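## Task

Take the white plate out of work nest N1, leaving any lid behind, and set it lying flat within the locators of one slot in cooler CD's drawer, long edge running across the drawer. Push the drawer fully closed; CD's lamp stays on until it is. CD's body must stay within about a finger's width of its starting spot, with no rotation or tilt. Apart from the bins, nothing else on the bench may end up changed. Release the plate and move the gripper away at the end.

## Robot and tools

ROBOT AND FRAME. Two six-joint arms with parallel grippers, left_arm and right_arm. All reported positions use one scene frame: origin on the tabletop midway between the arms, +x out across the table, +z up, and left_arm sits on the +y side (the names do not mean image sides). Root links: left_arm at (+0.032, +0.248, 0) m, quat_wxyz (+0.995, 0, 0, -0.099); right_arm at (+0.041, -0.356, 0) m, quat_wxyz (+1.000, 0, 0, +0.023). Either arm may do the job; the idle one can be parked clear. CD is loose on the bench, so pushing the drawer can slide the housing. Random brief tugs on a held part or nudges on loose items can happen.

execute_actions. Argument actions is a list with zero or one entry. An empty list only reports the current state. An entry with rows (1 to 15 rows) and optional steps (1 to 15, default 15) runs a motion; each step lasts 1/30 s, one row per step, the final row repeating if rows run out. An entry with only steps (up to 300) is a wait, counted from the previous result, and the operator's own writing time eats into it. Optional pictures (true/false) controls whether camera images return. A rejected call sends nothing.

ROW LAYOUT. Every row has exactly 14 numbers, each in [-1, 1], always covering both arms: left_arm waist, shoulder, elbow, wrist pitch, wrist yaw, wrist roll, gripper opening, then the same seven for right_arm. The six joint entries are offsets, not poses: they are measured from that arm's joint angles in the most recent result listing them (or, for later calls within one reply, from where the arm is when that action begins), never from the previous row. Scale: 1.0 equals 1.264 rad waist, 1.32 shoulder, 1.276 elbow, 1.83 wrist pitch, 1.686 wrist yaw, 2.022 wrist roll. Joint ranges (rad): waist -2.880..2.880, shoulder 0.000..3.142, elbow 0.000..3.019, wrist pitch -1.693..1.571, wrist yaw -1.571..1.571, wrist roll -2.094..2.094. A target more than 0.019 rad beyond an end is refused; the true end may differ by up to 0.019 rad, and targets past it are clipped, reported as "joint sent to its limit" (possibly about an earlier move). The opening entry is absolute: +1 fully open, -1 closed.

HOLDING POSTURE. Sending zeros returns an arm to its reference angles, which can let it sag step by step. To keep a posture, in a reply's first call send offsets back to the desired angles, use zeros in later calls of that reply, and enlarge the aim if a joint stays short. Zeros are not a wait.

MOTION LIMITS. Per step each joint's target may lead its measured angle by at most 0.264 (waist), 0.32 (shoulder), 0.276 (elbow), 0.33 (wrist pitch), 0.186 (wrist yaw), 0.522 (wrist roll) rad; if the targets would shift the gripper over 70 mm from its measured spot, all are scaled back. Big offsets therefore take several steps. Between calls the arms keep heading for the last target until they essentially stop or a step is HELD; fingers in motion finish moving. Moves of only a few mm may not shift the hand at all.

GRIPPER. Fingers extend along the gripper's +z axis and close along its y axis. end_effector_position is the midpoint between the pads, roughly 1 cm short of the fingertips. grip_measured uses the same scale as the commanded opening; each gripper's reading carries a fixed error of up to about 1 mm. To hold something, command about 0.03 below grip_measured (less for a lighter grip). Pad force caps around 50 to 62 N, lower for parts under about 2 mm thick.

RESULT LINES. The state line shows left_arm and right_arm pose as position (m) and quat_wxyz in the scene frame; printed positions can be off, more so far out. Joint positions and Joint velocities give six joints (rad, rad/s) then pad gap (m, m/s; 0.094 fully open). "joint command not followed" means a clearance check altered or blocked some joint targets; the rest of the row still ran. HELD marks steps whose row was partly or fully not sent. Joint torques are total drive outputs, nonzero even unloaded, with offsets and noise. MOTOR HOT appears from 85 °C; at 100 °C an OVER-TEMPERATURE FAULT drops that arm until it cools, so avoid long loaded holds.

zoom_image: camera is cam_high, cam_low, cam_left_wrist or cam_right_wrist (all 672x504); region is [x0, y0, x1, y1] in pixels from the top-left, at most 504 by 504. read_manual(section="licences") only returns licence notices. finished_scene(scene) takes the current scene number (1 or 2), is final, and reports success.

AVOID: knocking or placing anything off the table, arms striking or pressing each other, dropping or slipping the plate, slamming the drawer, hard shoves on CD, and smooth, economical motion is preferred.

Each tool is called after "Call:" as name(argument=value, ...) on one line, values as JSON.

## Session

I'll start by looking at the scene.

Call:
execute_actions(actions=[])

Scene clock: 0.00 s of 7200.00 s.
left_arm: end_effector_position=(-0.0327, -0.1255, +0.3420) grip_measured=+1.000 end_effector_quat_wxyz=(-0.374, +0.167, +0.787, -0.462) | right_arm: end_effector_position=(+0.3363, -0.4084, +0.3228) grip_measured=+1.000 end_effector_quat_wxyz=(+0.052, -0.040, +0.959, -0.275)
Joint positions: left_arm=[-1.139  0.889  0.805 -0.532  1.039 -1.494  0.094] | right_arm=[ 0.09   1.052  1.18  -1.639  0.564  0.036  0.094]
Joint velocities: left_arm=[-0.005 -0.015  0.007 -0.017 -0.022 -0.007  0.   ] | right_arm=[-0.005  0.005 -0.007 -0.017 -0.037  0.022  0.   ]
Joint torques (N m, as the arm reports them, + toward a larger angle): no reading

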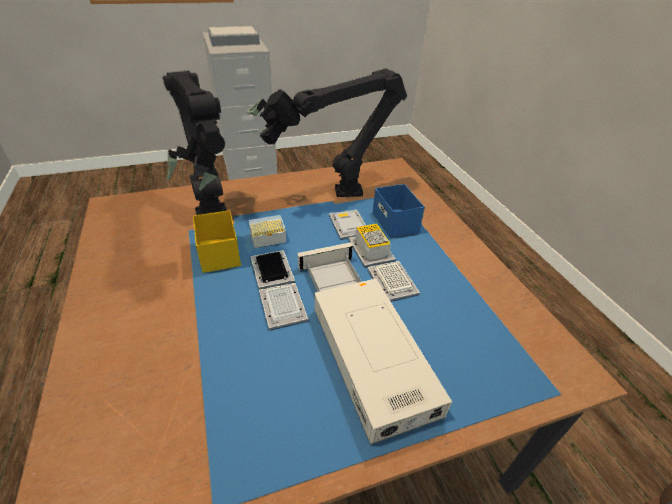

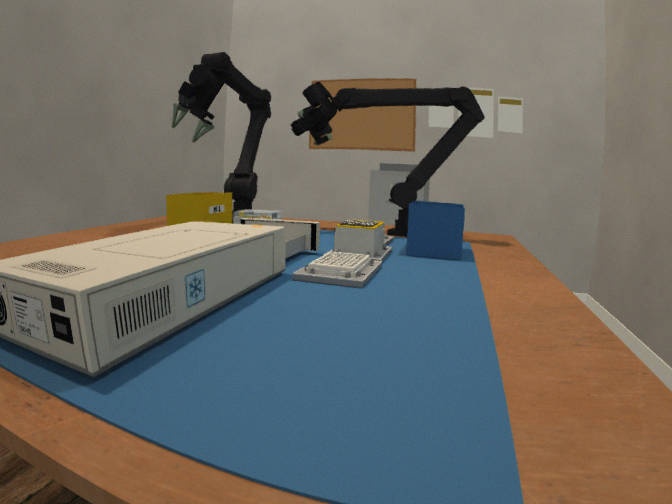

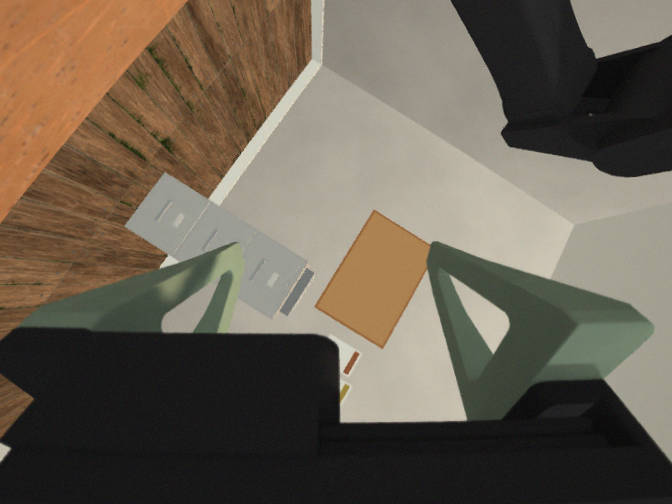

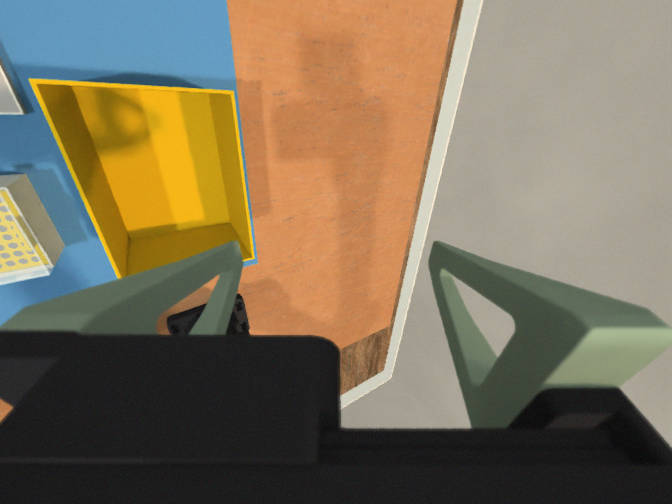

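Call:
zoom_image(camera="cam_high", region=[180, 170, 460, 350])

Call:
zoom_image(camera="cam_low", region=[150, 170, 480, 310])

Region (180, 170, 460, 350) of cam_high's 672x504 image, scaled by 1.800, with more detail than that image has; it fills the top 324 rows of this view, and the rest is white.

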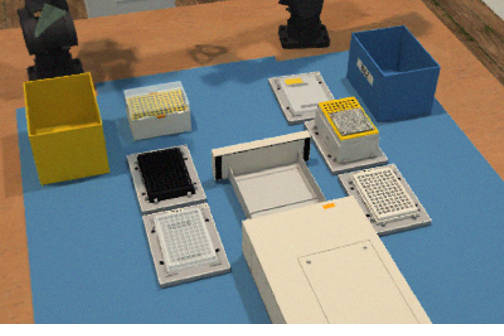

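Region (150, 170, 480, 310) of cam_low's 672x504 image, scaled by 1.527, with more detail than that image has; it fills the top 214 rows of this view, and the rest is white.

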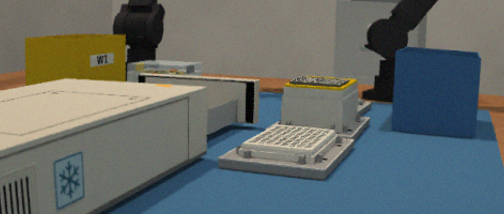

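Call:
zoom_image(camera="cam_high", region=[320, 200, 430, 310])

Call:
zoom_image(camera="cam_high", region=[235, 205, 345, 335])

Call:
zoom_image(camera="cam_high", region=[285, 235, 385, 305])

Region (320, 200, 430, 310) of cam_high's 672x504 image, scaled by 4.582, with more detail than that image has.

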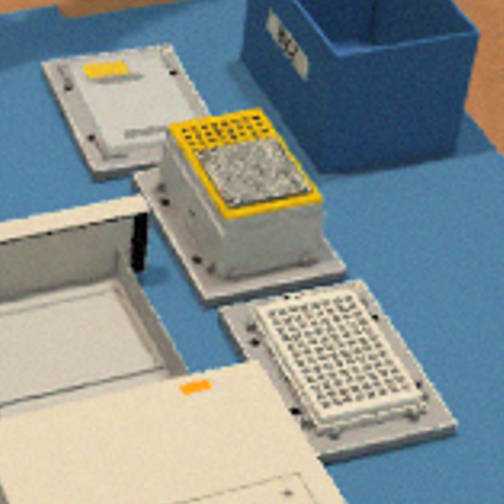

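Region (235, 205, 345, 335) of cam_high's 672x504 image, scaled by 3.877, with more detail than that image has; it fills the left 426 columns of this view, and the rest is white.

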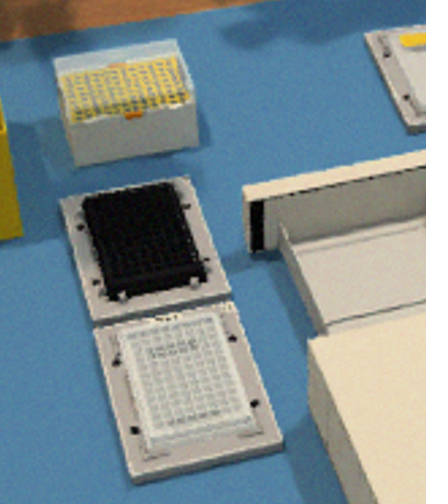

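Region (285, 235, 385, 305) of cam_high's 672x504 image, scaled by 5.040, with more detail than that image has; it fills the top 353 rows of this view, and the rest is white.

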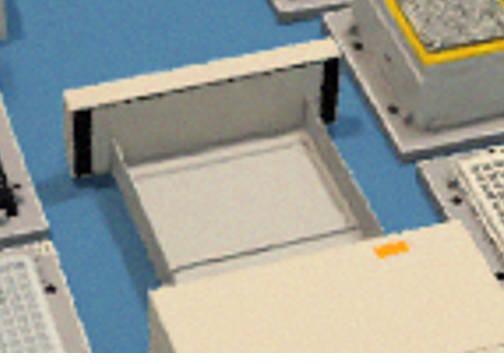

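Call:
execute_actions(actions=[{"rows": [[0.2,0.02,0.05,-0.06,-0.12,0.15,1,0,0,0,0,0,0,1],[0.3,0.03,0.07,-0.09,-0.19,0.23,1,0,0,0,0,0,0,1],[0.4,0.035,0.095,-0.115,-0.25,0.3,1,0,0,0,0,0,0,1],[0.5,0.043,0.118,-0.144,-0.31,0.38,1,0,0,0,0,0,0,1],[0.6,0.05,0.14,-0.17,-0.38,0.45,1,0,0,0,0,0,0,1],[0.7,0.06,0.165,-0.2,-0.44,0.53,1,0,0,0,0,0,0,1],[0.8,0.07,0.19,-0.23,-0.5,0.6,1,0,0,0,0,0,0,1],[0.9,0.077,0.21,-0.26,-0.566,0.68,1,0,0,0,0,0,0,1],[0.98,0.084,0.231,-0.283,-0.616,0.739,1,0,0,0,0,0,0,1]], "steps": 15}], pictures=false)

Call:
execute_actions(actions=[{"steps": 45}])

Scene clock: 51.47 s of 7200.00 s.
left_arm: end_effector_position=(+0.3370, +0.0122, +0.2702) grip_measured=+1.000 end_effector_quat_wxyz=(+0.179, -0.022, +0.956, -0.229) | right_arm: end_effector_position=(+0.3363, -0.4084, +0.3228) grip_measured=+1.000 end_effector_quat_wxyz=(+0.052, -0.040, +0.959, -0.275)
Joint positions: left_arm=[-0.383  0.991  0.967 -0.977  0.166 -0.677  0.094] | right_arm=[ 0.09   1.052  1.18  -1.639  0.564  0.036  0.094]
Joint velocities: left_arm=[ 1.587  0.005  0.193 -0.305 -1.385  1.531  0.   ] | right_arm=[ 0.005 -0.015 -0.017 -0.022 -0.037 -0.066  0.   ]
Joint torques (N m, as the arm reports them, + toward a larger angle): left_arm=[-0.66 -5.37 12.21  0.56 -0.06  0.11] | right_arm=[-0.7  -5.93 10.41  0.36  0.51  0.06]
Steps of this call (steps 1 to 90: nothing new was sent; then 47.97 s passed at rest; steps 91 to 105: all 15 steps of this action). Readings (joint positions):
91: left_arm=[-1.128 0.889 0.805 -0.545 0.985 -1.463] | right_arm=[0.090 1.052 1.180 -1.639 0.564 0.036]
92: left_arm=[-1.095 0.890 0.808 -0.571 0.920 -1.411] | right_arm=[0.090 1.052 1.180 -1.639 0.564 0.036]
94: left_arm=[-0.990 0.899 0.815 -0.639 0.793 -1.286] | right_arm=[0.090 1.052 1.180 -1.639 0.564 0.036]
98: left_arm=[-0.759 0.943 0.867 -0.803 0.556 -1.057] | right_arm=[0.090 1.052 1.180 -1.639 0.564 0.036]
105: the state above

Scene clock: 52.97 s of 7200.00 s.
left_arm: end_effector_position=(+0.4184, +0.2108, +0.2964) grip_measured=+1.000 end_effector_quat_wxyz=(+0.285, +0.038, +0.958, -0.015) | right_arm: end_effector_position=(+0.3363, -0.4084, +0.3228) grip_measured=+1.000 end_effector_quat_wxyz=(+0.052, -0.040, +0.959, -0.275)
Joint positions: left_arm=[ 0.104  0.994  1.039 -1.036 -0.002 -0.015  0.094] | right_arm=[ 0.09   1.052  1.18  -1.639  0.564  0.036  0.094]
Joint velocities: left_arm=[-0.005  0.015 -0.007  0.002 -0.095 -0.007  0.   ] | right_arm=[ 0.015  0.005  0.012  0.002 -0.037  0.007  0.   ]
Joint torques (N m, as the arm reports them, + toward a larger angle): left_arm=[-1.05 -5.32 12.2   0.68 -0.02  0.1 ] | right_arm=[-0.72 -5.99 10.41  0.38  0.51  0.05]
Steps of this call (steps 1 to 45: the robot went on to your last target). Readings (joint positions):
1: left_arm=[-0.328 0.991 0.973 -0.986 0.115 -0.621] | right_arm=[0.090 1.052 1.180 -1.639 0.564 0.036]
2: left_arm=[-0.271 0.991 0.979 -0.994 0.077 -0.562] | right_arm=[0.090 1.052 1.180 -1.639 0.564 0.036]
4: left_arm=[-0.152 0.991 0.987 -1.006 0.035 -0.441] | right_arm=[0.090 1.052 1.180 -1.639 0.564 0.036]
8: left_arm=[0.079 0.994 1.012 -1.029 0.002 -0.216] | right_arm=[0.090 1.052 1.180 -1.639 0.564 0.036]
45: the state above
All arms were judged still, so your last target was given up. Only a new action makes them travel on or press farther. Fingers that are still opening or closing keep moving.

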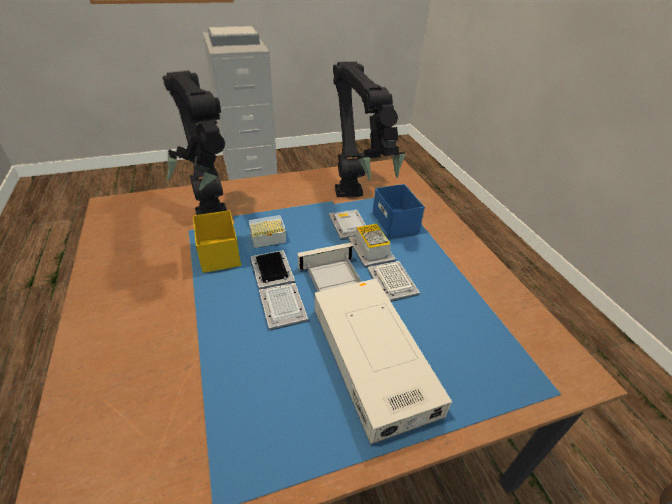

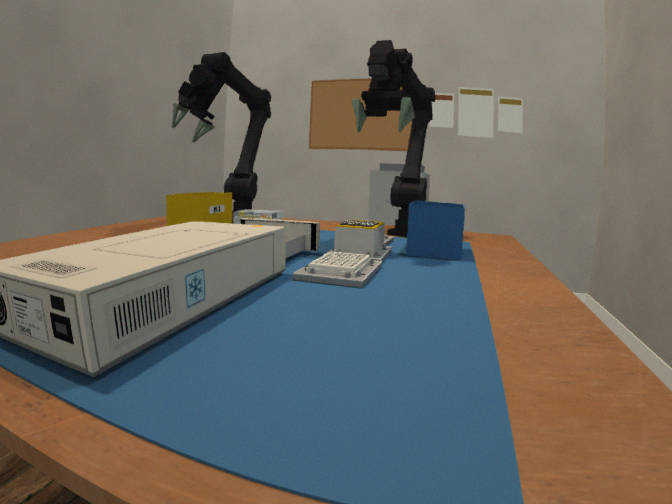

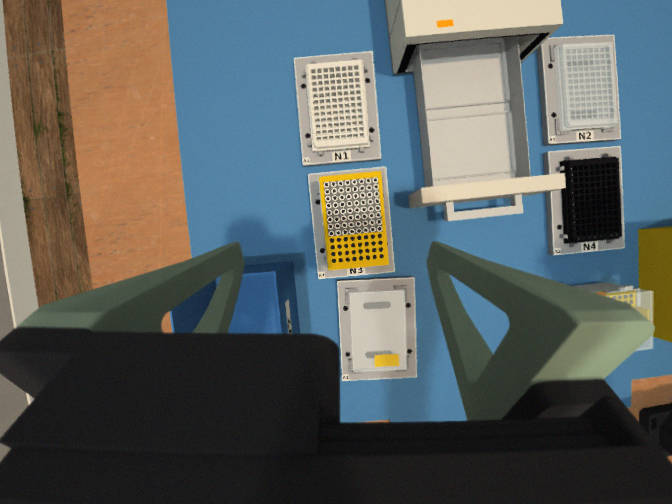

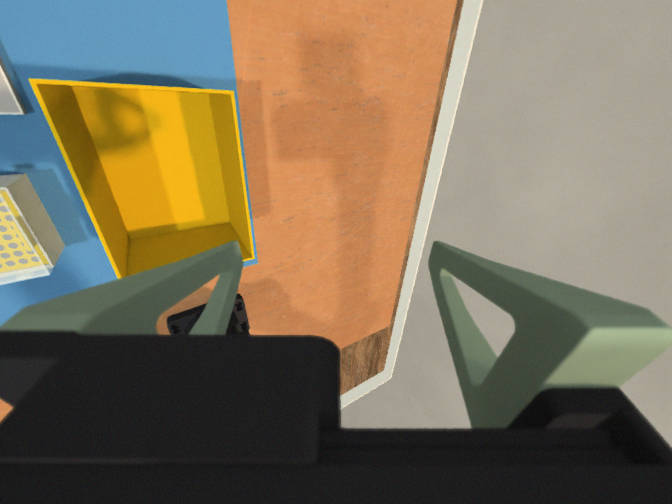

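Call:
zoom_image(camera="cam_left_wrist", region=[380, 0, 590, 230])

Call:
zoom_image(camera="cam_left_wrist", region=[280, 40, 410, 180])

Region (380, 0, 590, 230) of cam_left_wrist's 672x504 image, scaled by 2.191, with more detail than that image has; it fills the left 460 columns of this view, and the rest is white.

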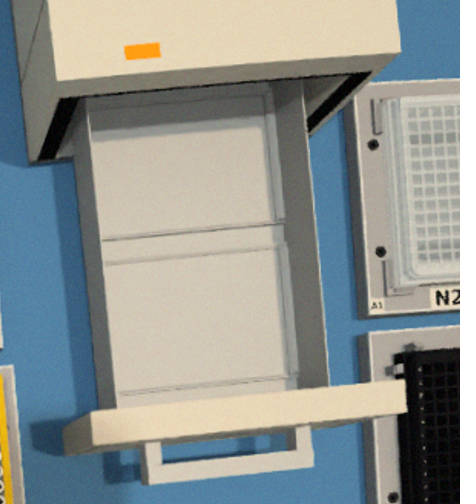

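Region (280, 40, 410, 180) of cam_left_wrist's 672x504 image, scaled by 3.600, with more detail than that image has; it fills the left 468 columns of this view, and the rest is white.

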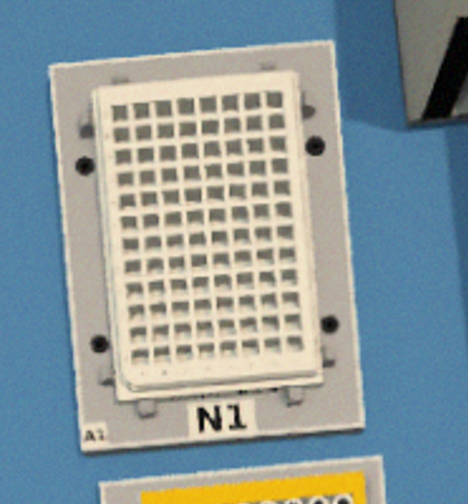

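Call:
execute_actions(actions=[{"rows": [[0,0.03,0.07,-0.007,0,-0.001,1,0.015,0.025,0.065,0.005,-0.013,0.011,1],[0,0.07,0.10,-0.016,0,-0.003,1,0.038,0.064,0.09,0.011,-0.033,0.028,1],[0,0.12,0.135,-0.027,0,-0.005,1,0.064,0.108,0.122,0.019,-0.057,0.048,1],[0,0.18,0.177,-0.04,0,-0.008,1,0.094,0.16,0.158,0.028,-0.084,0.071,1],[0,0.24,0.22,-0.053,0,-0.011,1,0.124,0.21,0.195,0.037,-0.11,0.094,1],[0,0.30,0.262,-0.066,0,-0.013,1,0.154,0.262,0.231,0.046,-0.137,0.117,1],[0,0.36,0.305,-0.079,0,-0.016,1,0.188,0.319,0.272,0.056,-0.167,0.142,1],[0,0.42,0.35,-0.092,0,-0.019,1,0.218,0.37,0.308,0.065,-0.194,0.165,1],[0,0.48,0.39,-0.105,0,-0.021,1,0.248,0.421,0.345,0.074,-0.221,0.188,1],[0,0.535,0.432,-0.118,0,-0.024,1,0.278,0.472,0.381,0.083,-0.248,0.211,1],[0,0.59,0.474,-0.13,0,-0.026,1,0.309,0.523,0.418,0.092,-0.274,0.234,1],[0,0.64,0.51,-0.142,0,-0.028,1,0.335,0.568,0.45,0.1,-0.298,0.254,1],[0,0.68,0.536,-0.15,0,-0.03,1,0.354,0.6,0.472,0.105,-0.314,0.268,1],[0,0.707,0.557,-0.156,0,-0.031,1,0.369,0.625,0.49,0.11,-0.328,0.279,1],[-0.003,0.7215,0.5675,-0.1593,0.001,-0.032,1,0.3763,0.6379,0.4994,0.112,-0.3345,0.2849,1]], "steps": 15}], pictures=false)

Call:
execute_actions(actions=[{"steps": 30}])

Scene clock: 148.07 s of 7200.00 s.
left_arm: end_effector_position=(+0.6103, +0.1926, +0.1948) grip_measured=+1.000 end_effector_quat_wxyz=(+0.090, +0.028, +0.996, -0.005) | right_arm: end_effector_position=(+0.4862, -0.1677, +0.2748) grip_measured=+1.000 end_effector_quat_wxyz=(+0.054, -0.063, +0.996, -0.041)
Joint positions: left_arm=[ 0.104  1.758  1.618 -1.251 -0.002 -0.038  0.094] | right_arm=[ 0.395  1.554  1.577 -1.523  0.115  0.312  0.094]
Joint velocities: left_arm=[ 0.005  1.851  1.126 -0.569  0.022 -0.139  0.   ] | right_arm=[ 0.718  1.148  0.759  0.256 -0.681  0.696  0.   ]
Joint torques (N m, as the arm reports them, + toward a larger angle): left_arm=[ -1.04 -15.6   10.19   0.02  -0.1   -0.24] | right_arm=[  0.2  -13.78  13.77   0.76   0.04   0.1 ]
Steps of this call (steps 1 to 90: nothing new was sent; then 91.60 s passed at rest; steps 91 to 105: all 15 steps of this action). Readings (joint positions):
91: left_arm=[0.104 0.997 1.041 -1.037 -0.002 -0.015] | right_arm=[0.090 1.054 1.183 -1.639 0.556 0.039]
92: left_arm=[0.104 1.006 1.049 -1.043 -0.002 -0.015] | right_arm=[0.094 1.062 1.195 -1.639 0.535 0.047]
94: left_arm=[0.104 1.063 1.106 -1.074 -0.002 -0.015] | right_arm=[0.123 1.109 1.255 -1.636 0.473 0.078]
98: left_arm=[0.104 1.301 1.311 -1.131 -0.002 -0.020] | right_arm=[0.219 1.265 1.390 -1.598 0.349 0.153]
105: the state above

Scene clock: 149.07 s of 7200.00 s.
left_arm: end_effector_position=(+0.6301, +0.1907, +0.1305) grip_measured=+1.000 end_effector_quat_wxyz=(+0.017, +0.015, +1.000, -0.000) | right_arm: end_effector_position=(+0.5243, -0.0162, +0.1735) grip_measured=+1.000 end_effector_quat_wxyz=(+0.004, -0.005, +1.000, +0.002)
Joint positions: left_arm=[ 0.104  1.936  1.714 -1.316 -0.002 -0.065  0.094] | right_arm=[ 0.568  1.901  1.777 -1.437  0.002  0.604  0.094]
Joint velocities: left_arm=[-0.005  0.005 -0.002  0.002  0.037 -0.037  0.   ] | right_arm=[-0.005  0.015  0.012 -0.012  0.051  0.007  0.   ]
Joint torques (N m, as the arm reports them, + toward a larger angle): left_arm=[ -1.04 -18.51  10.47  -0.26  -0.1   -0.24] | right_arm=[ -0.89 -21.81  14.21   0.4    0.     0.12]
Steps of this call (steps 1 to 30: the robot went on to your last target). Readings (joint positions):
1: left_arm=[0.104 1.821 1.656 -1.270 -0.002 -0.043] | right_arm=[0.420 1.594 1.603 -1.514 0.091 0.334]
2: left_arm=[0.104 1.878 1.688 -1.284 -0.002 -0.048] | right_arm=[0.443 1.634 1.629 -1.505 0.071 0.357]
4: left_arm=[0.104 1.959 1.707 -1.292 -0.002 -0.054] | right_arm=[0.486 1.714 1.681 -1.486 0.037 0.407]
8: left_arm=[0.104 2.014 1.707 -1.313 -0.002 -0.060] | right_arm=[0.559 1.865 1.772 -1.445 0.005 0.516]
30: the state above

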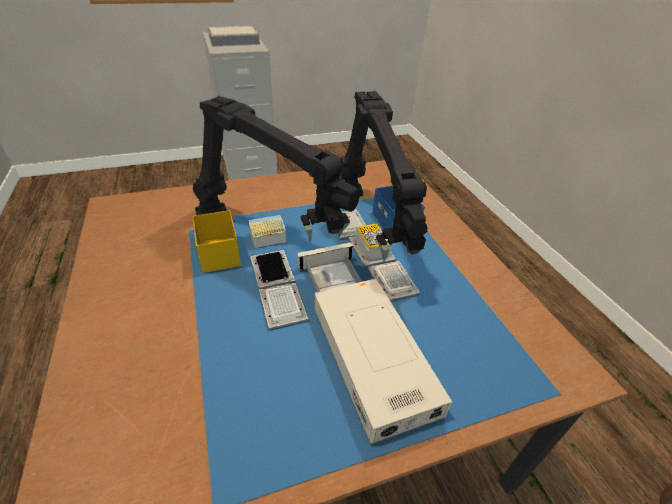

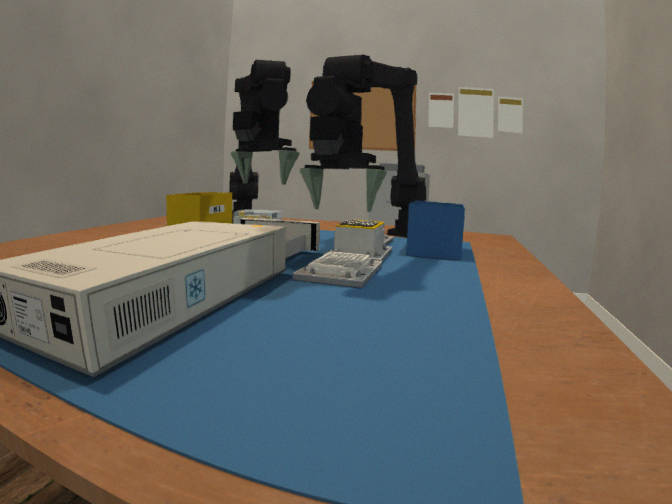

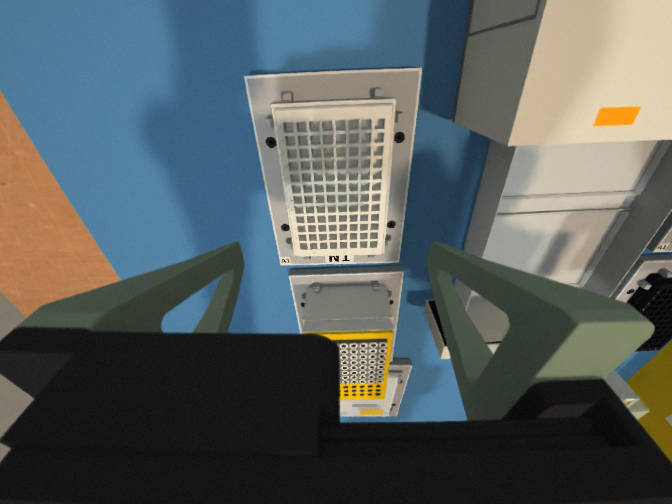

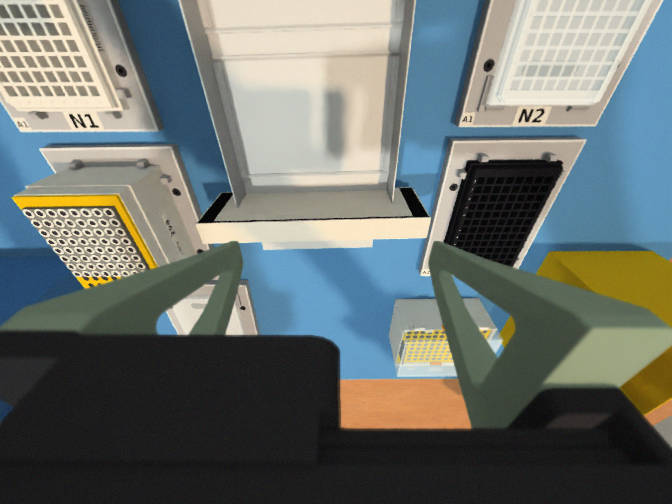

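Call:
zoom_image(camera="cam_right_wrist", region=[170, 0, 450, 260])

Call:
zoom_image(camera="cam_left_wrist", region=[230, 60, 440, 280])

Region (170, 0, 450, 260) of cam_right_wrist's 672x504 image, scaled by 1.800, with more detail than that image has; it fills the top 468 rows of this view, and the rest is white.

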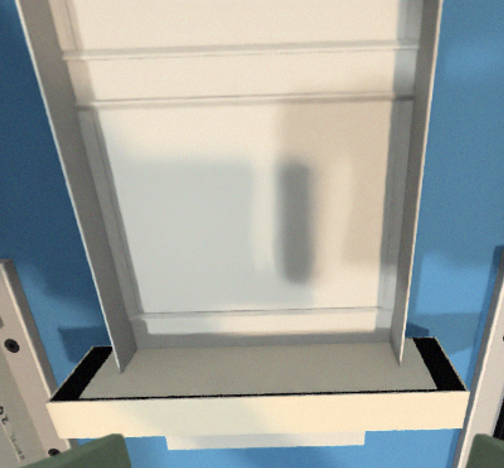

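Region (230, 60, 440, 280) of cam_left_wrist's 672x504 image, scaled by 2.291, with more detail than that image has; it fills the left 481 columns of this view, and the rest is white.

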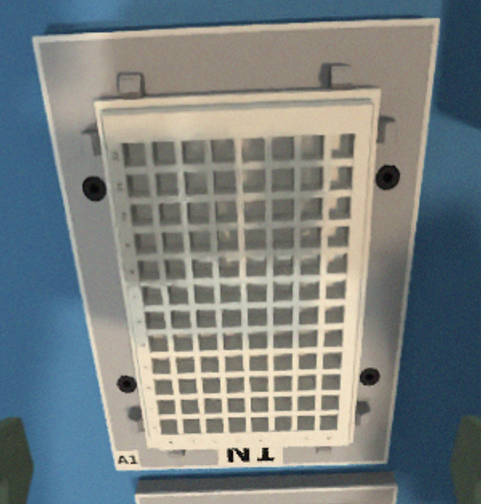

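Call:
execute_actions(actions=[{"rows": [[0,0.0005,0.037,0.001,0,-0.004,1,0,0.001,0.03,0.001,0,0.004,1],[0,0.002,0.0336,0.004,0,-0.005,1,0.001,0.003,0.027,0.005,0,0.005,1],[0,0.0045,0.0283,0.008,0,-0.006,1,0.002,0.007,0.022,0.011,0,0.006,0.95],[0,0.008,0.0212,0.0146,0,-0.008,1,0.0034,0.0125,0.0157,0.0195,0,0.007,0.9],[-0.001,0.012,0.0126,0.022,0,-0.01,1,0.005,0.019,0.008,0.0295,0,0.0085,0.85],[-0.001,0.0165,0.003,0.03,0,-0.012,1,0.007,0.026,-0.001,0.0407,0,0.01,0.8],[-0.001,0.021,-0.0075,0.0395,0,-0.0144,1,0.0093,0.034,-0.0107,0.053,0,0.012,0.75],[-0.002,0.026,-0.018,0.0487,0,-0.017,1,0.0115,0.042,-0.02,0.065,0,0.014,0.7],[-0.002,0.031,-0.0285,0.058,0,-0.019,1,0.0136,0.0496,-0.03,0.077,0,0.0157,0.65],[-0.002,0.036,-0.038,0.066,0,-0.0214,1,0.0156,0.057,-0.039,0.0885,0,0.0173,0.6],[-0.003,0.04,-0.047,0.0736,0,-0.0234,1,0.0174,0.063,-0.0467,0.0985,0,0.019,0.55],[-0.003,0.043,-0.054,0.08,0,-0.025,1,0.019,0.0686,-0.053,0.107,0,0.02,0.5],[-0.003,0.0456,-0.059,0.0844,0,-0.026,1,0.02,0.0725,-0.058,0.113,0,0.021,0.5],[-0.003,0.047,-0.0625,0.087,0,-0.027,1,0.0206,0.075,-0.061,0.1167,0,0.0216,0.5],[-0.003,0.0477,-0.0636,0.0882,0.001,-0.0272,1,0.0208,0.0758,-0.062,0.118,0,0.0218,0.5]], "steps": 15}], pictures=false)

Call:
execute_actions(actions=[{"steps": 15}])

Scene clock: 222.03 s of 7200.00 s.
left_arm: end_effector_position=(+0.6451, +0.1893, +0.0993) grip_measured=+1.000 end_effector_quat_wxyz=(+0.048, +0.000, +0.999, -0.003) | right_arm: end_effector_position=(+0.5410, +0.0071, +0.1212) grip_measured=+0.503 end_effector_quat_wxyz=(+0.034, +0.001, +0.999, +0.024)
Joint positions: left_arm=[ 0.104  1.958  1.661 -1.179 -0.002 -0.094  0.094] | right_arm=[ 0.583  1.952  1.713 -1.248  0.002  0.632  0.071]
Joint velocities: left_arm=[-0.015  0.22  -0.208  0.149 -0.007 -0.154  0.   ] | right_arm=[ 0.073  0.357 -0.227  0.242  0.037  0.022 -0.001]
Joint torques (N m, as the arm reports them, + toward a larger angle): left_arm=[ -0.94 -17.35   6.62   0.77  -0.1   -0.24] | right_arm=[ -0.27 -19.2    9.95   0.69   0.11   0.06]
Steps of this call (steps 1 to 15: the robot went on to your last target; steps 16 to 90: nothing new was sent; then 69.47 s passed at rest; steps 91 to 105: all 15 steps of this action). Readings (joint positions):
91: left_arm=[0.104 1.936 1.714 -1.316 -0.002 -0.065] | right_arm=[0.568 1.901 1.777 -1.437 0.002 0.605]
92: left_arm=[0.104 1.936 1.714 -1.316 -0.002 -0.065] | right_arm=[0.568 1.901 1.777 -1.437 0.002 0.605]
94: left_arm=[0.104 1.936 1.714 -1.314 -0.002 -0.065] | right_arm=[0.568 1.901 1.777 -1.432 0.002 0.606]
98: left_arm=[0.104 1.936 1.714 -1.272 -0.002 -0.072] | right_arm=[0.568 1.903 1.772 -1.371 0.002 0.614]
105: the state above

Scene clock: 222.53 s of 7200.00 s.
left_arm: end_effector_position=(+0.6382, +0.1899, +0.0695) grip_measured=+1.000 end_effector_quat_wxyz=(+0.024, -0.005, +1.000, -0.001) | right_arm: end_effector_position=(+0.5329, +0.0073, +0.0854) grip_measured=+0.502 end_effector_quat_wxyz=(+0.012, +0.001, +1.000, +0.008)
Joint positions: left_arm=[ 0.104  1.995  1.64  -1.169 -0.002 -0.104  0.094] | right_arm=[ 0.591  1.997  1.689 -1.234  0.002  0.64   0.071]
Joint velocities: left_arm=[-0.015  0.005 -0.002 -0.032 -0.037  0.022  0.   ] | right_arm=[-0.005 -0.015 -0.017 -0.007  0.007  0.007  0.001]
Joint torques (N m, as the arm reports them, + toward a larger angle): left_arm=[ -1.04 -19.52   6.86   0.74  -0.1   -0.25] | right_arm=[ -0.41 -22.02  10.8    0.78   0.1    0.08]
Steps of this call (steps 1 to 15: the robot went on to your last target). Readings (joint positions):
1: left_arm=[0.104 1.966 1.655 -1.175 -0.002 -0.096] | right_arm=[0.585 1.964 1.706 -1.242 0.002 0.633]
2: left_arm=[0.104 1.973 1.650 -1.173 -0.002 -0.098] | right_arm=[0.587 1.975 1.700 -1.239 0.002 0.635]
4: left_arm=[0.104 1.987 1.644 -1.172 -0.002 -0.100] | right_arm=[0.590 1.991 1.692 -1.237 0.002 0.637]
8: left_arm=[0.104 1.995 1.640 -1.171 -0.002 -0.103] | right_arm=[0.591 1.998 1.689 -1.237 0.002 0.639]
15: the state above

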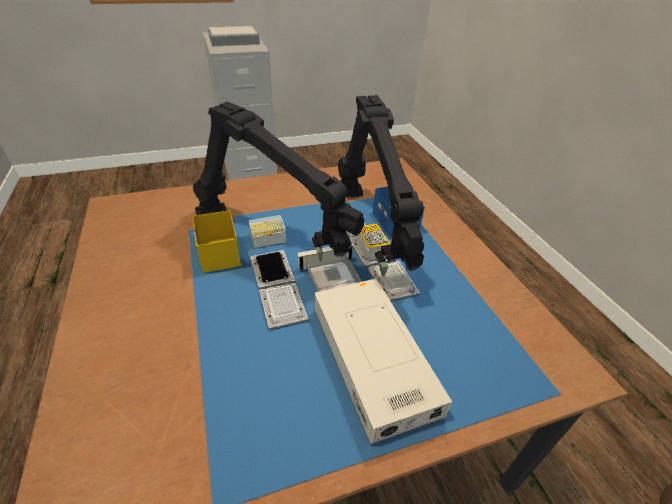

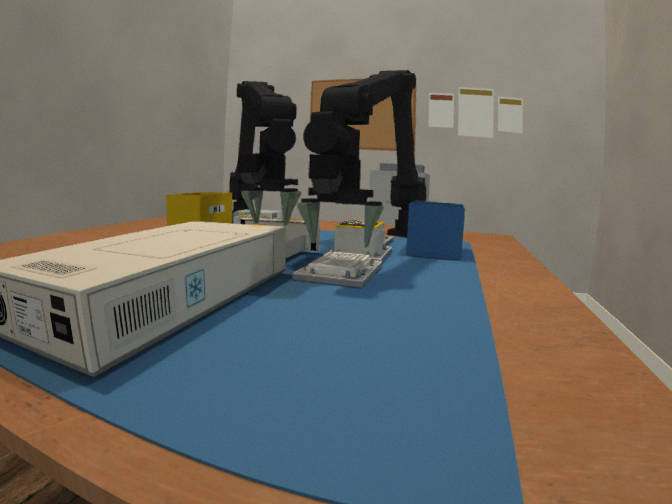

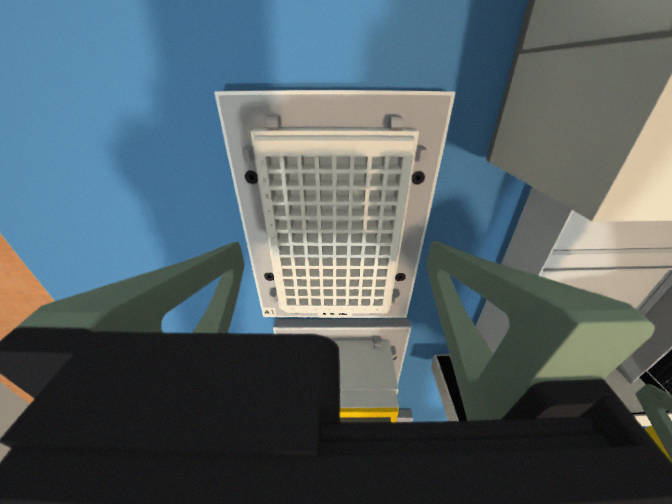

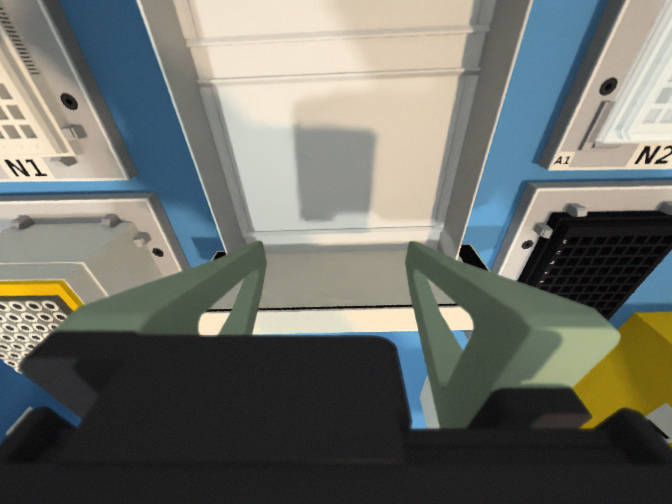

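Call:
zoom_image(camera="cam_left_wrist", region=[210, 80, 462, 332])

Call:
zoom_image(camera="cam_low", region=[230, 180, 410, 300])

Region (210, 80, 462, 332) of cam_left_wrist's 672x504 image, scaled by 2.000, with more detail than that image has.

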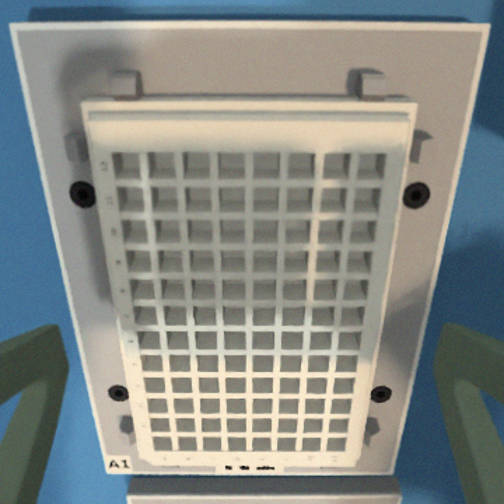

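Region (230, 180, 410, 300) of cam_low's 672x504 image, scaled by 2.800, with more detail than that image has.

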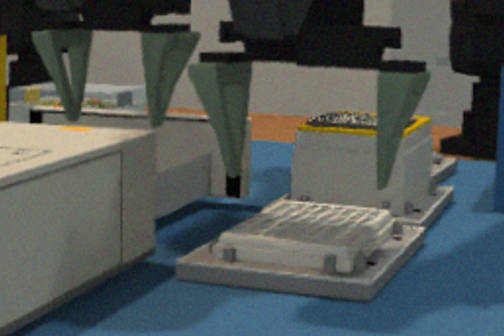

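Call:
execute_actions(actions=[{"rows": [[0,0.003,-0.006,0.008,0,-0.004,1,0.002,0.003,0.007,0.007,0,0.002,0.5],[0,0.0035,-0.008,0.009,0,-0.004,1,0.002,0.0036,0.0065,0.0075,0,0.002,0.5],[0,0.004,-0.011,0.011,0,-0.004,1,0.002,0.0043,0.006,0.008,0,0.002,0.5],[0,0.005,-0.0146,0.013,0,-0.004,1,0.002,0.0052,0.005,0.0087,0,0.002,0.5],[0,0.0057,-0.019,0.0153,0,-0.004,1,0.002,0.0064,0.004,0.0096,0,0.002,0.5],[0,0.0068,-0.0245,0.018,0,-0.004,1,0.002,0.0077,0.003,0.0106,0,0.002,0.5],[0,0.008,-0.03,0.021,0,-0.004,1,0.002,0.009,0.002,0.0117,0,0.002,0.5],[0,0.009,-0.036,0.024,0,-0.004,1,0.002,0.0105,0.001,0.0128,0,0.002,0.5],[0,0.010,-0.0417,0.027,0,-0.004,1,0.002,0.0118,0,0.0139,0,0.002,0.5],[0,0.011,-0.047,0.03,0,-0.004,1,0.002,0.013,-0.001,0.0149,0,0.002,0.5],[0,0.012,-0.0516,0.0325,0,-0.004,1,0.002,0.0143,-0.002,0.0158,0,0.002,0.5],[0,0.0129,-0.0555,0.0345,0,-0.004,1,0.002,0.0152,-0.003,0.0165,0,0.002,0.5],[0,0.0134,-0.0583,0.036,0,-0.004,1,0.002,0.016,-0.0036,0.017,0,0.002,0.5],[0,0.0138,-0.06,0.037,0,-0.004,1,0.002,0.0164,-0.004,0.0174,0,0.002,0.5],[0,0.0139,-0.0607,0.0373,0,-0.004,1,0.002,0.0165,-0.0041,0.0175,0,0.002,0.5]], "steps": 15}], pictures=false)

Call:
execute_actions(actions=[{"steps": 15}])

Scene clock: 281.03 s of 7200.00 s.
left_arm: end_effector_position=(+0.6261, +0.1911, +0.0474) grip_measured=+1.000 end_effector_quat_wxyz=(+0.017, -0.005, +1.000, -0.001) | right_arm: end_effector_position=(+0.5364, +0.0099, +0.0856) grip_measured=+0.502 end_effector_quat_wxyz=(+0.019, +0.001, +1.000, +0.013)
Joint positions: left_arm=[ 0.104  1.995  1.578 -1.12  -0.002 -0.104  0.094] | right_arm=[ 0.591  1.997  1.689 -1.217  0.002  0.64   0.071]
Joint velocities: left_arm=[-0.005 -0.015 -0.11   0.046 -0.095  0.007  0.   ] | right_arm=[-0.005 -0.005  0.002  0.027  0.022 -0.022  0.001]
Joint torques (N m, as the arm reports them, + toward a larger angle): left_arm=[ -0.66 -18.01   6.4    0.73  -0.19  -0.15] | right_arm=[ -0.51 -20.23   9.38   0.82   0.1    0.04]
Steps of this call (steps 1 to 15: the robot went on to your last target; steps 16 to 90: nothing new was sent; then 55.00 s passed at rest; steps 91 to 105: all 15 steps of this action). Readings (joint positions):
91: left_arm=[0.104 1.995 1.640 -1.169 -0.002 -0.104] | right_arm=[0.591 1.997 1.689 -1.234 0.002 0.640]
92: left_arm=[0.104 1.995 1.640 -1.168 -0.002 -0.104] | right_arm=[0.591 1.997 1.689 -1.234 0.002 0.640]
94: left_arm=[0.104 1.995 1.640 -1.165 -0.002 -0.104] | right_arm=[0.591 1.997 1.689 -1.234 0.002 0.640]
98: left_arm=[0.104 1.995 1.627 -1.146 -0.002 -0.104] | right_arm=[0.591 1.997 1.689 -1.228 0.002 0.640]
105: the state above

Scene clock: 281.53 s of 7200.00 s.
left_arm: end_effector_position=(+0.6260, +0.1911, +0.0460) grip_measured=+1.000 end_effector_quat_wxyz=(+0.018, -0.005, +1.000, -0.001) | right_arm: end_effector_position=(+0.5366, +0.0101, +0.0856) grip_measured=+0.502 end_effector_quat_wxyz=(+0.019, +0.001, +1.000, +0.013)
Joint positions: left_arm=[ 0.104  1.995  1.574 -1.114 -0.002 -0.104  0.094] | right_arm=[ 0.591  1.997  1.689 -1.216  0.002  0.64   0.071]
Joint velocities: left_arm=[ 0.015  0.005 -0.012 -0.027  0.007 -0.051  0.   ] | right_arm=[-0.015 -0.005  0.012 -0.012 -0.037  0.066 -0.001]
Joint torques (N m, as the arm reports them, + toward a larger angle): left_arm=[ -0.9  -17.68   6.25   0.79  -0.16  -0.16] | right_arm=[ -0.5  -20.18   9.4    0.84   0.1    0.05]
Steps of this call (steps 1 to 15: the robot went on to your last target). Readings (joint positions):
1: left_arm=[0.104 1.995 1.576 -1.119 -0.002 -0.104] | right_arm=[0.591 1.997 1.689 -1.216 0.002 0.640]
2: left_arm=[0.104 1.995 1.574 -1.117 -0.002 -0.104] | right_arm=[0.591 1.997 1.689 -1.216 0.002 0.640]
4: left_arm=[0.104 1.995 1.574 -1.116 -0.002 -0.104] | right_arm=[0.591 1.997 1.689 -1.216 0.002 0.640]
8: left_arm=[0.104 1.995 1.574 -1.114 -0.002 -0.104] | right_arm=[0.591 1.997 1.689 -1.216 0.002 0.640]
15: the state above
All arms were judged still, so your last target was given up. Only a new action makes them travel on or press farther. Fingers that are still opening or closing keep moving.

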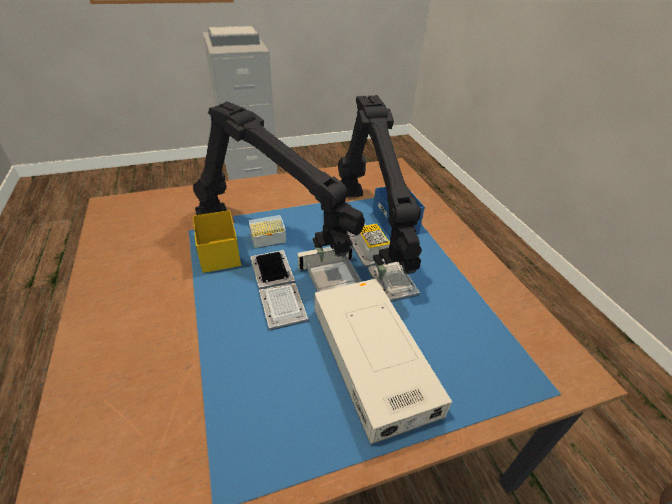

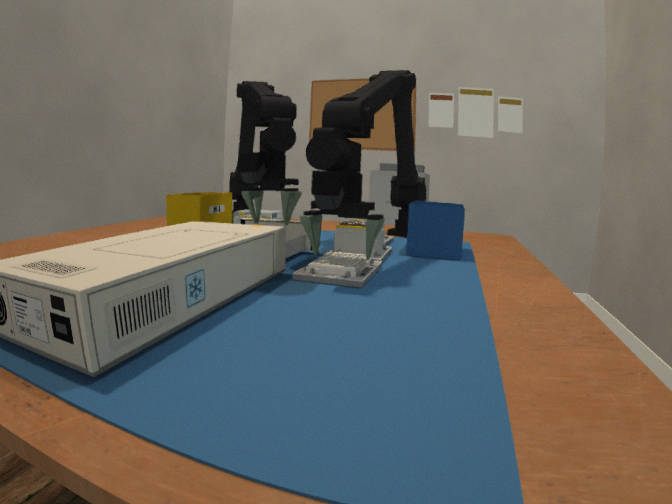

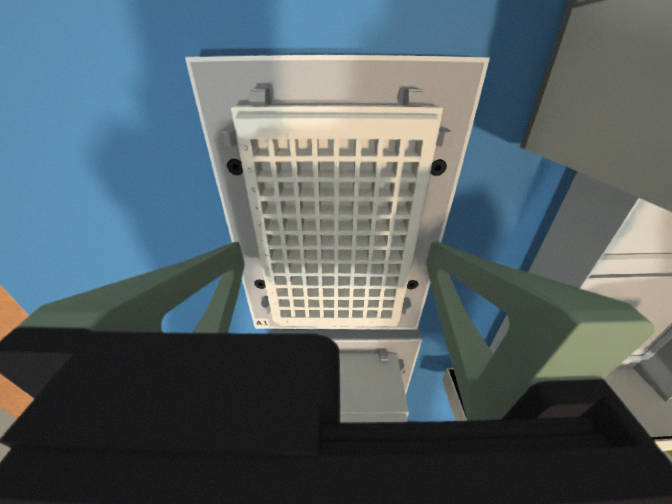

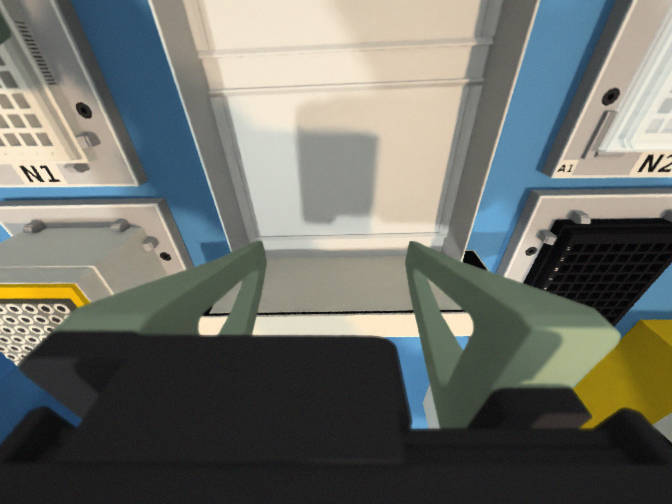

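Call:
execute_actions(actions=[{"rows": [[0,0.014,0,0.004,0,-0.004,1,0,0.01,-0.004,0.004,0,0,0.5],[0,0.0146,0.004,0.003,0,-0.004,1,0,0.008,-0.0055,0.002,0,0,0.5],[0,0.0154,0.008,0.002,0,-0.004,1,0,0.006,-0.0073,0,0,0,0.5],[0,0.0164,0.01,0,0,-0.004,1,0,0.004,-0.01,0,0,0,0.5],[0,0.0177,0.01,0,0,-0.004,1,0,0.002,-0.013,0,0,0,0.5],[0,0.019,0.01,0,0,-0.004,1,0,0,-0.016,0,0,0,0.5],[0,0.0206,0.01,0,0,-0.004,1,0,0,-0.02,0,0,0,0.5],[0,0.022,0.01,0,0,-0.004,1,0,0,-0.023,0,0,0,0.5],[0,0.0237,0.01,0,0,-0.004,1,0,0,-0.027,0,0,0,0.5],[0,0.025,0.01,0,0,-0.004,1,0,0,-0.03,0,0,0,0.5],[0,0.0264,0.01,0,0,-0.004,1,0,0,-0.033,0,0,0,0.5],[0,0.0274,0.01,0,0,-0.004,1,0,0,-0.0357,0,0,0,0.5],[0,0.028,0.01,0,0,-0.004,1,0,0,-0.0375,0,0,0,0.5],[0,0.0286,0.01,0,0,-0.004,1,0,0,-0.0386,0,0,0,0.5],[0,0.0288,0.01,0,0,-0.004,1,0,0,-0.039,0,0,0,0.5]], "steps": 15}], pictures=false)

Call:
execute_actions(actions=[{"steps": 15}])

Scene clock: 303.43 s of 7200.00 s.
left_arm: end_effector_position=(+0.6250, +0.1912, +0.0394) grip_measured=+1.000 end_effector_quat_wxyz=(+0.012, -0.005, +1.000, -0.000) | right_arm: end_effector_position=(+0.5229, -0.0001, +0.0687) grip_measured=+0.502 end_effector_quat_wxyz=(+0.001, +0.001, +1.000, -0.001)
Joint positions: left_arm=[ 0.104  2.006  1.574 -1.114 -0.002 -0.104  0.094] | right_arm=[ 0.591  1.997  1.642 -1.216  0.002  0.64   0.071]
Joint velocities: left_arm=[-0.005  0.054 -0.002 -0.002  0.022 -0.022  0.   ] | right_arm=[-0.005  0.005 -0.046  0.007 -0.037 -0.037 -0.   ]
Joint torques (N m, as the arm reports them, + toward a larger angle): left_arm=[ -0.56 -17.94   7.67   0.14  -0.16  -0.16] | right_arm=[ -0.75 -22.1    9.69   0.2    0.1    0.01]
Steps of this call (steps 1 to 90: nothing new was sent; then 18.40 s passed at rest; steps 91 to 105: all 15 steps of this action). Readings (joint positions):
91: left_arm=[0.104 1.995 1.574 -1.114 -0.002 -0.104] | right_arm=[0.591 1.997 1.689 -1.216 0.002 0.640]
92: left_arm=[0.104 1.995 1.574 -1.114 -0.002 -0.104] | right_arm=[0.591 1.997 1.688 -1.216 0.002 0.640]
94: left_arm=[0.104 1.995 1.574 -1.114 -0.002 -0.104] | right_arm=[0.591 1.997 1.686 -1.216 0.002 0.640]
98: left_arm=[0.104 1.996 1.574 -1.114 -0.002 -0.104] | right_arm=[0.591 1.997 1.671 -1.216 0.002 0.640]
105: the state above

Scene clock: 303.93 s of 7200.00 s.
left_arm: end_effector_position=(+0.6244, +0.1912, +0.0359) grip_measured=+1.000 end_effector_quat_wxyz=(+0.009, -0.005, +1.000, +0.000) | right_arm: end_effector_position=(+0.5222, -0.0006, +0.0678) grip_measured=+0.502 end_effector_quat_wxyz=(-0.000, +0.001, +1.000, -0.001)
Joint positions: left_arm=[ 0.104  2.013  1.574 -1.114 -0.002 -0.104  0.094] | right_arm=[ 0.591  1.997  1.64  -1.216  0.002  0.64   0.071]
Joint velocities: left_arm=[-0.015 -0.015 -0.002 -0.022 -0.154 -0.007  0.   ] | right_arm=[-0.005 -0.005  0.007  0.007  0.022  0.007  0.   ]
Joint torques (N m, as the arm reports them, + toward a larger angle): left_arm=[ -0.85 -17.68   7.74   0.1   -0.18  -0.15] | right_arm=[ -0.76 -21.83   9.52   0.22   0.1    0.01]
Steps of this call (steps 1 to 15: the robot went on to your last target). Readings (joint positions):
1: left_arm=[0.104 2.008 1.574 -1.114 -0.002 -0.104] | right_arm=[0.591 1.997 1.641 -1.216 0.002 0.640]
2: left_arm=[0.104 2.010 1.574 -1.114 -0.002 -0.104] | right_arm=[0.591 1.997 1.640 -1.216 0.002 0.640]
4: left_arm=[0.104 2.012 1.574 -1.114 -0.002 -0.104] | right_arm=[0.591 1.997 1.640 -1.216 0.002 0.640]
8: left_arm=[0.104 2.013 1.574 -1.114 -0.002 -0.104] | right_arm=[0.591 1.997 1.640 -1.216 0.002 0.640]
15: the state above
All arms were judged still, so your last target was given up. Only a new action makes them travel on or press farther. Fingers that are still opening or closing keep moving.

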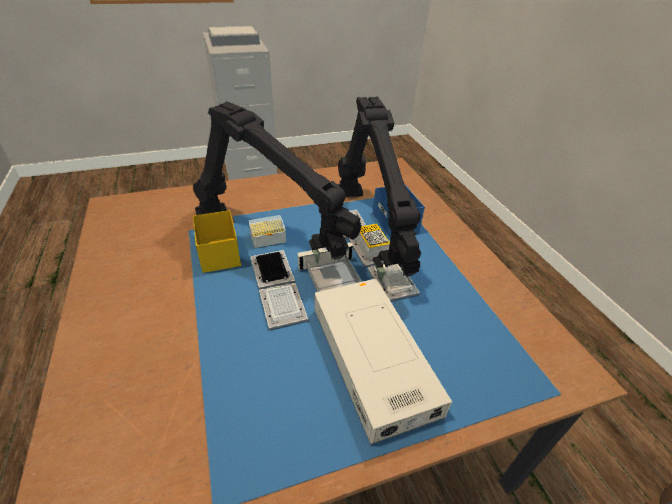

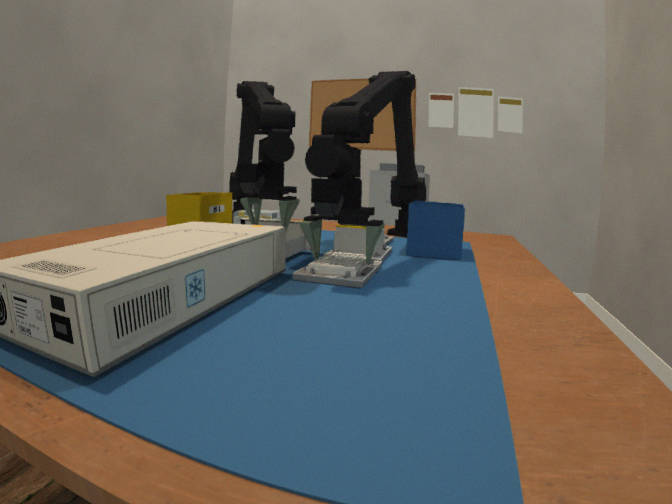

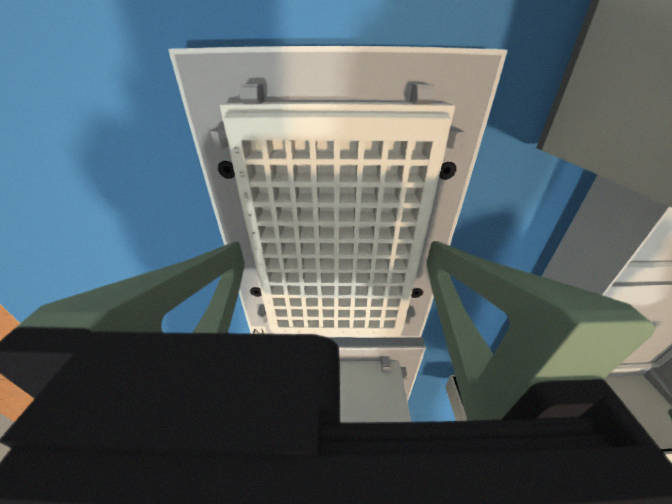

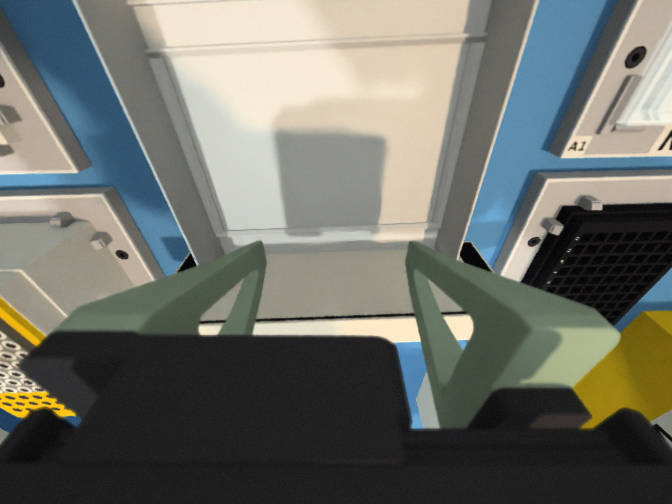

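Call:
zoom_image(camera="cam_low", region=[285, 210, 405, 295])

Call:
zoom_image(camera="cam_left_wrist", region=[210, 90, 462, 342])

Region (285, 210, 405, 295) of cam_low's 672x504 image, scaled by 4.200, with more detail than that image has; it fills the top 357 rows of this view, and the rest is white.

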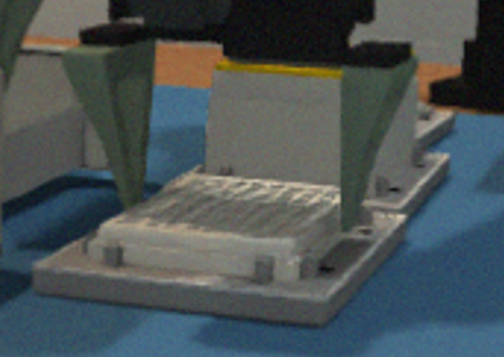

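Region (210, 90, 462, 342) of cam_left_wrist's 672x504 image, scaled by 2.000, with more detail than that image has.

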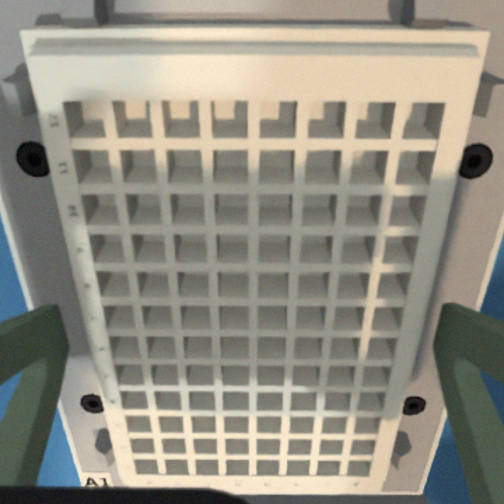

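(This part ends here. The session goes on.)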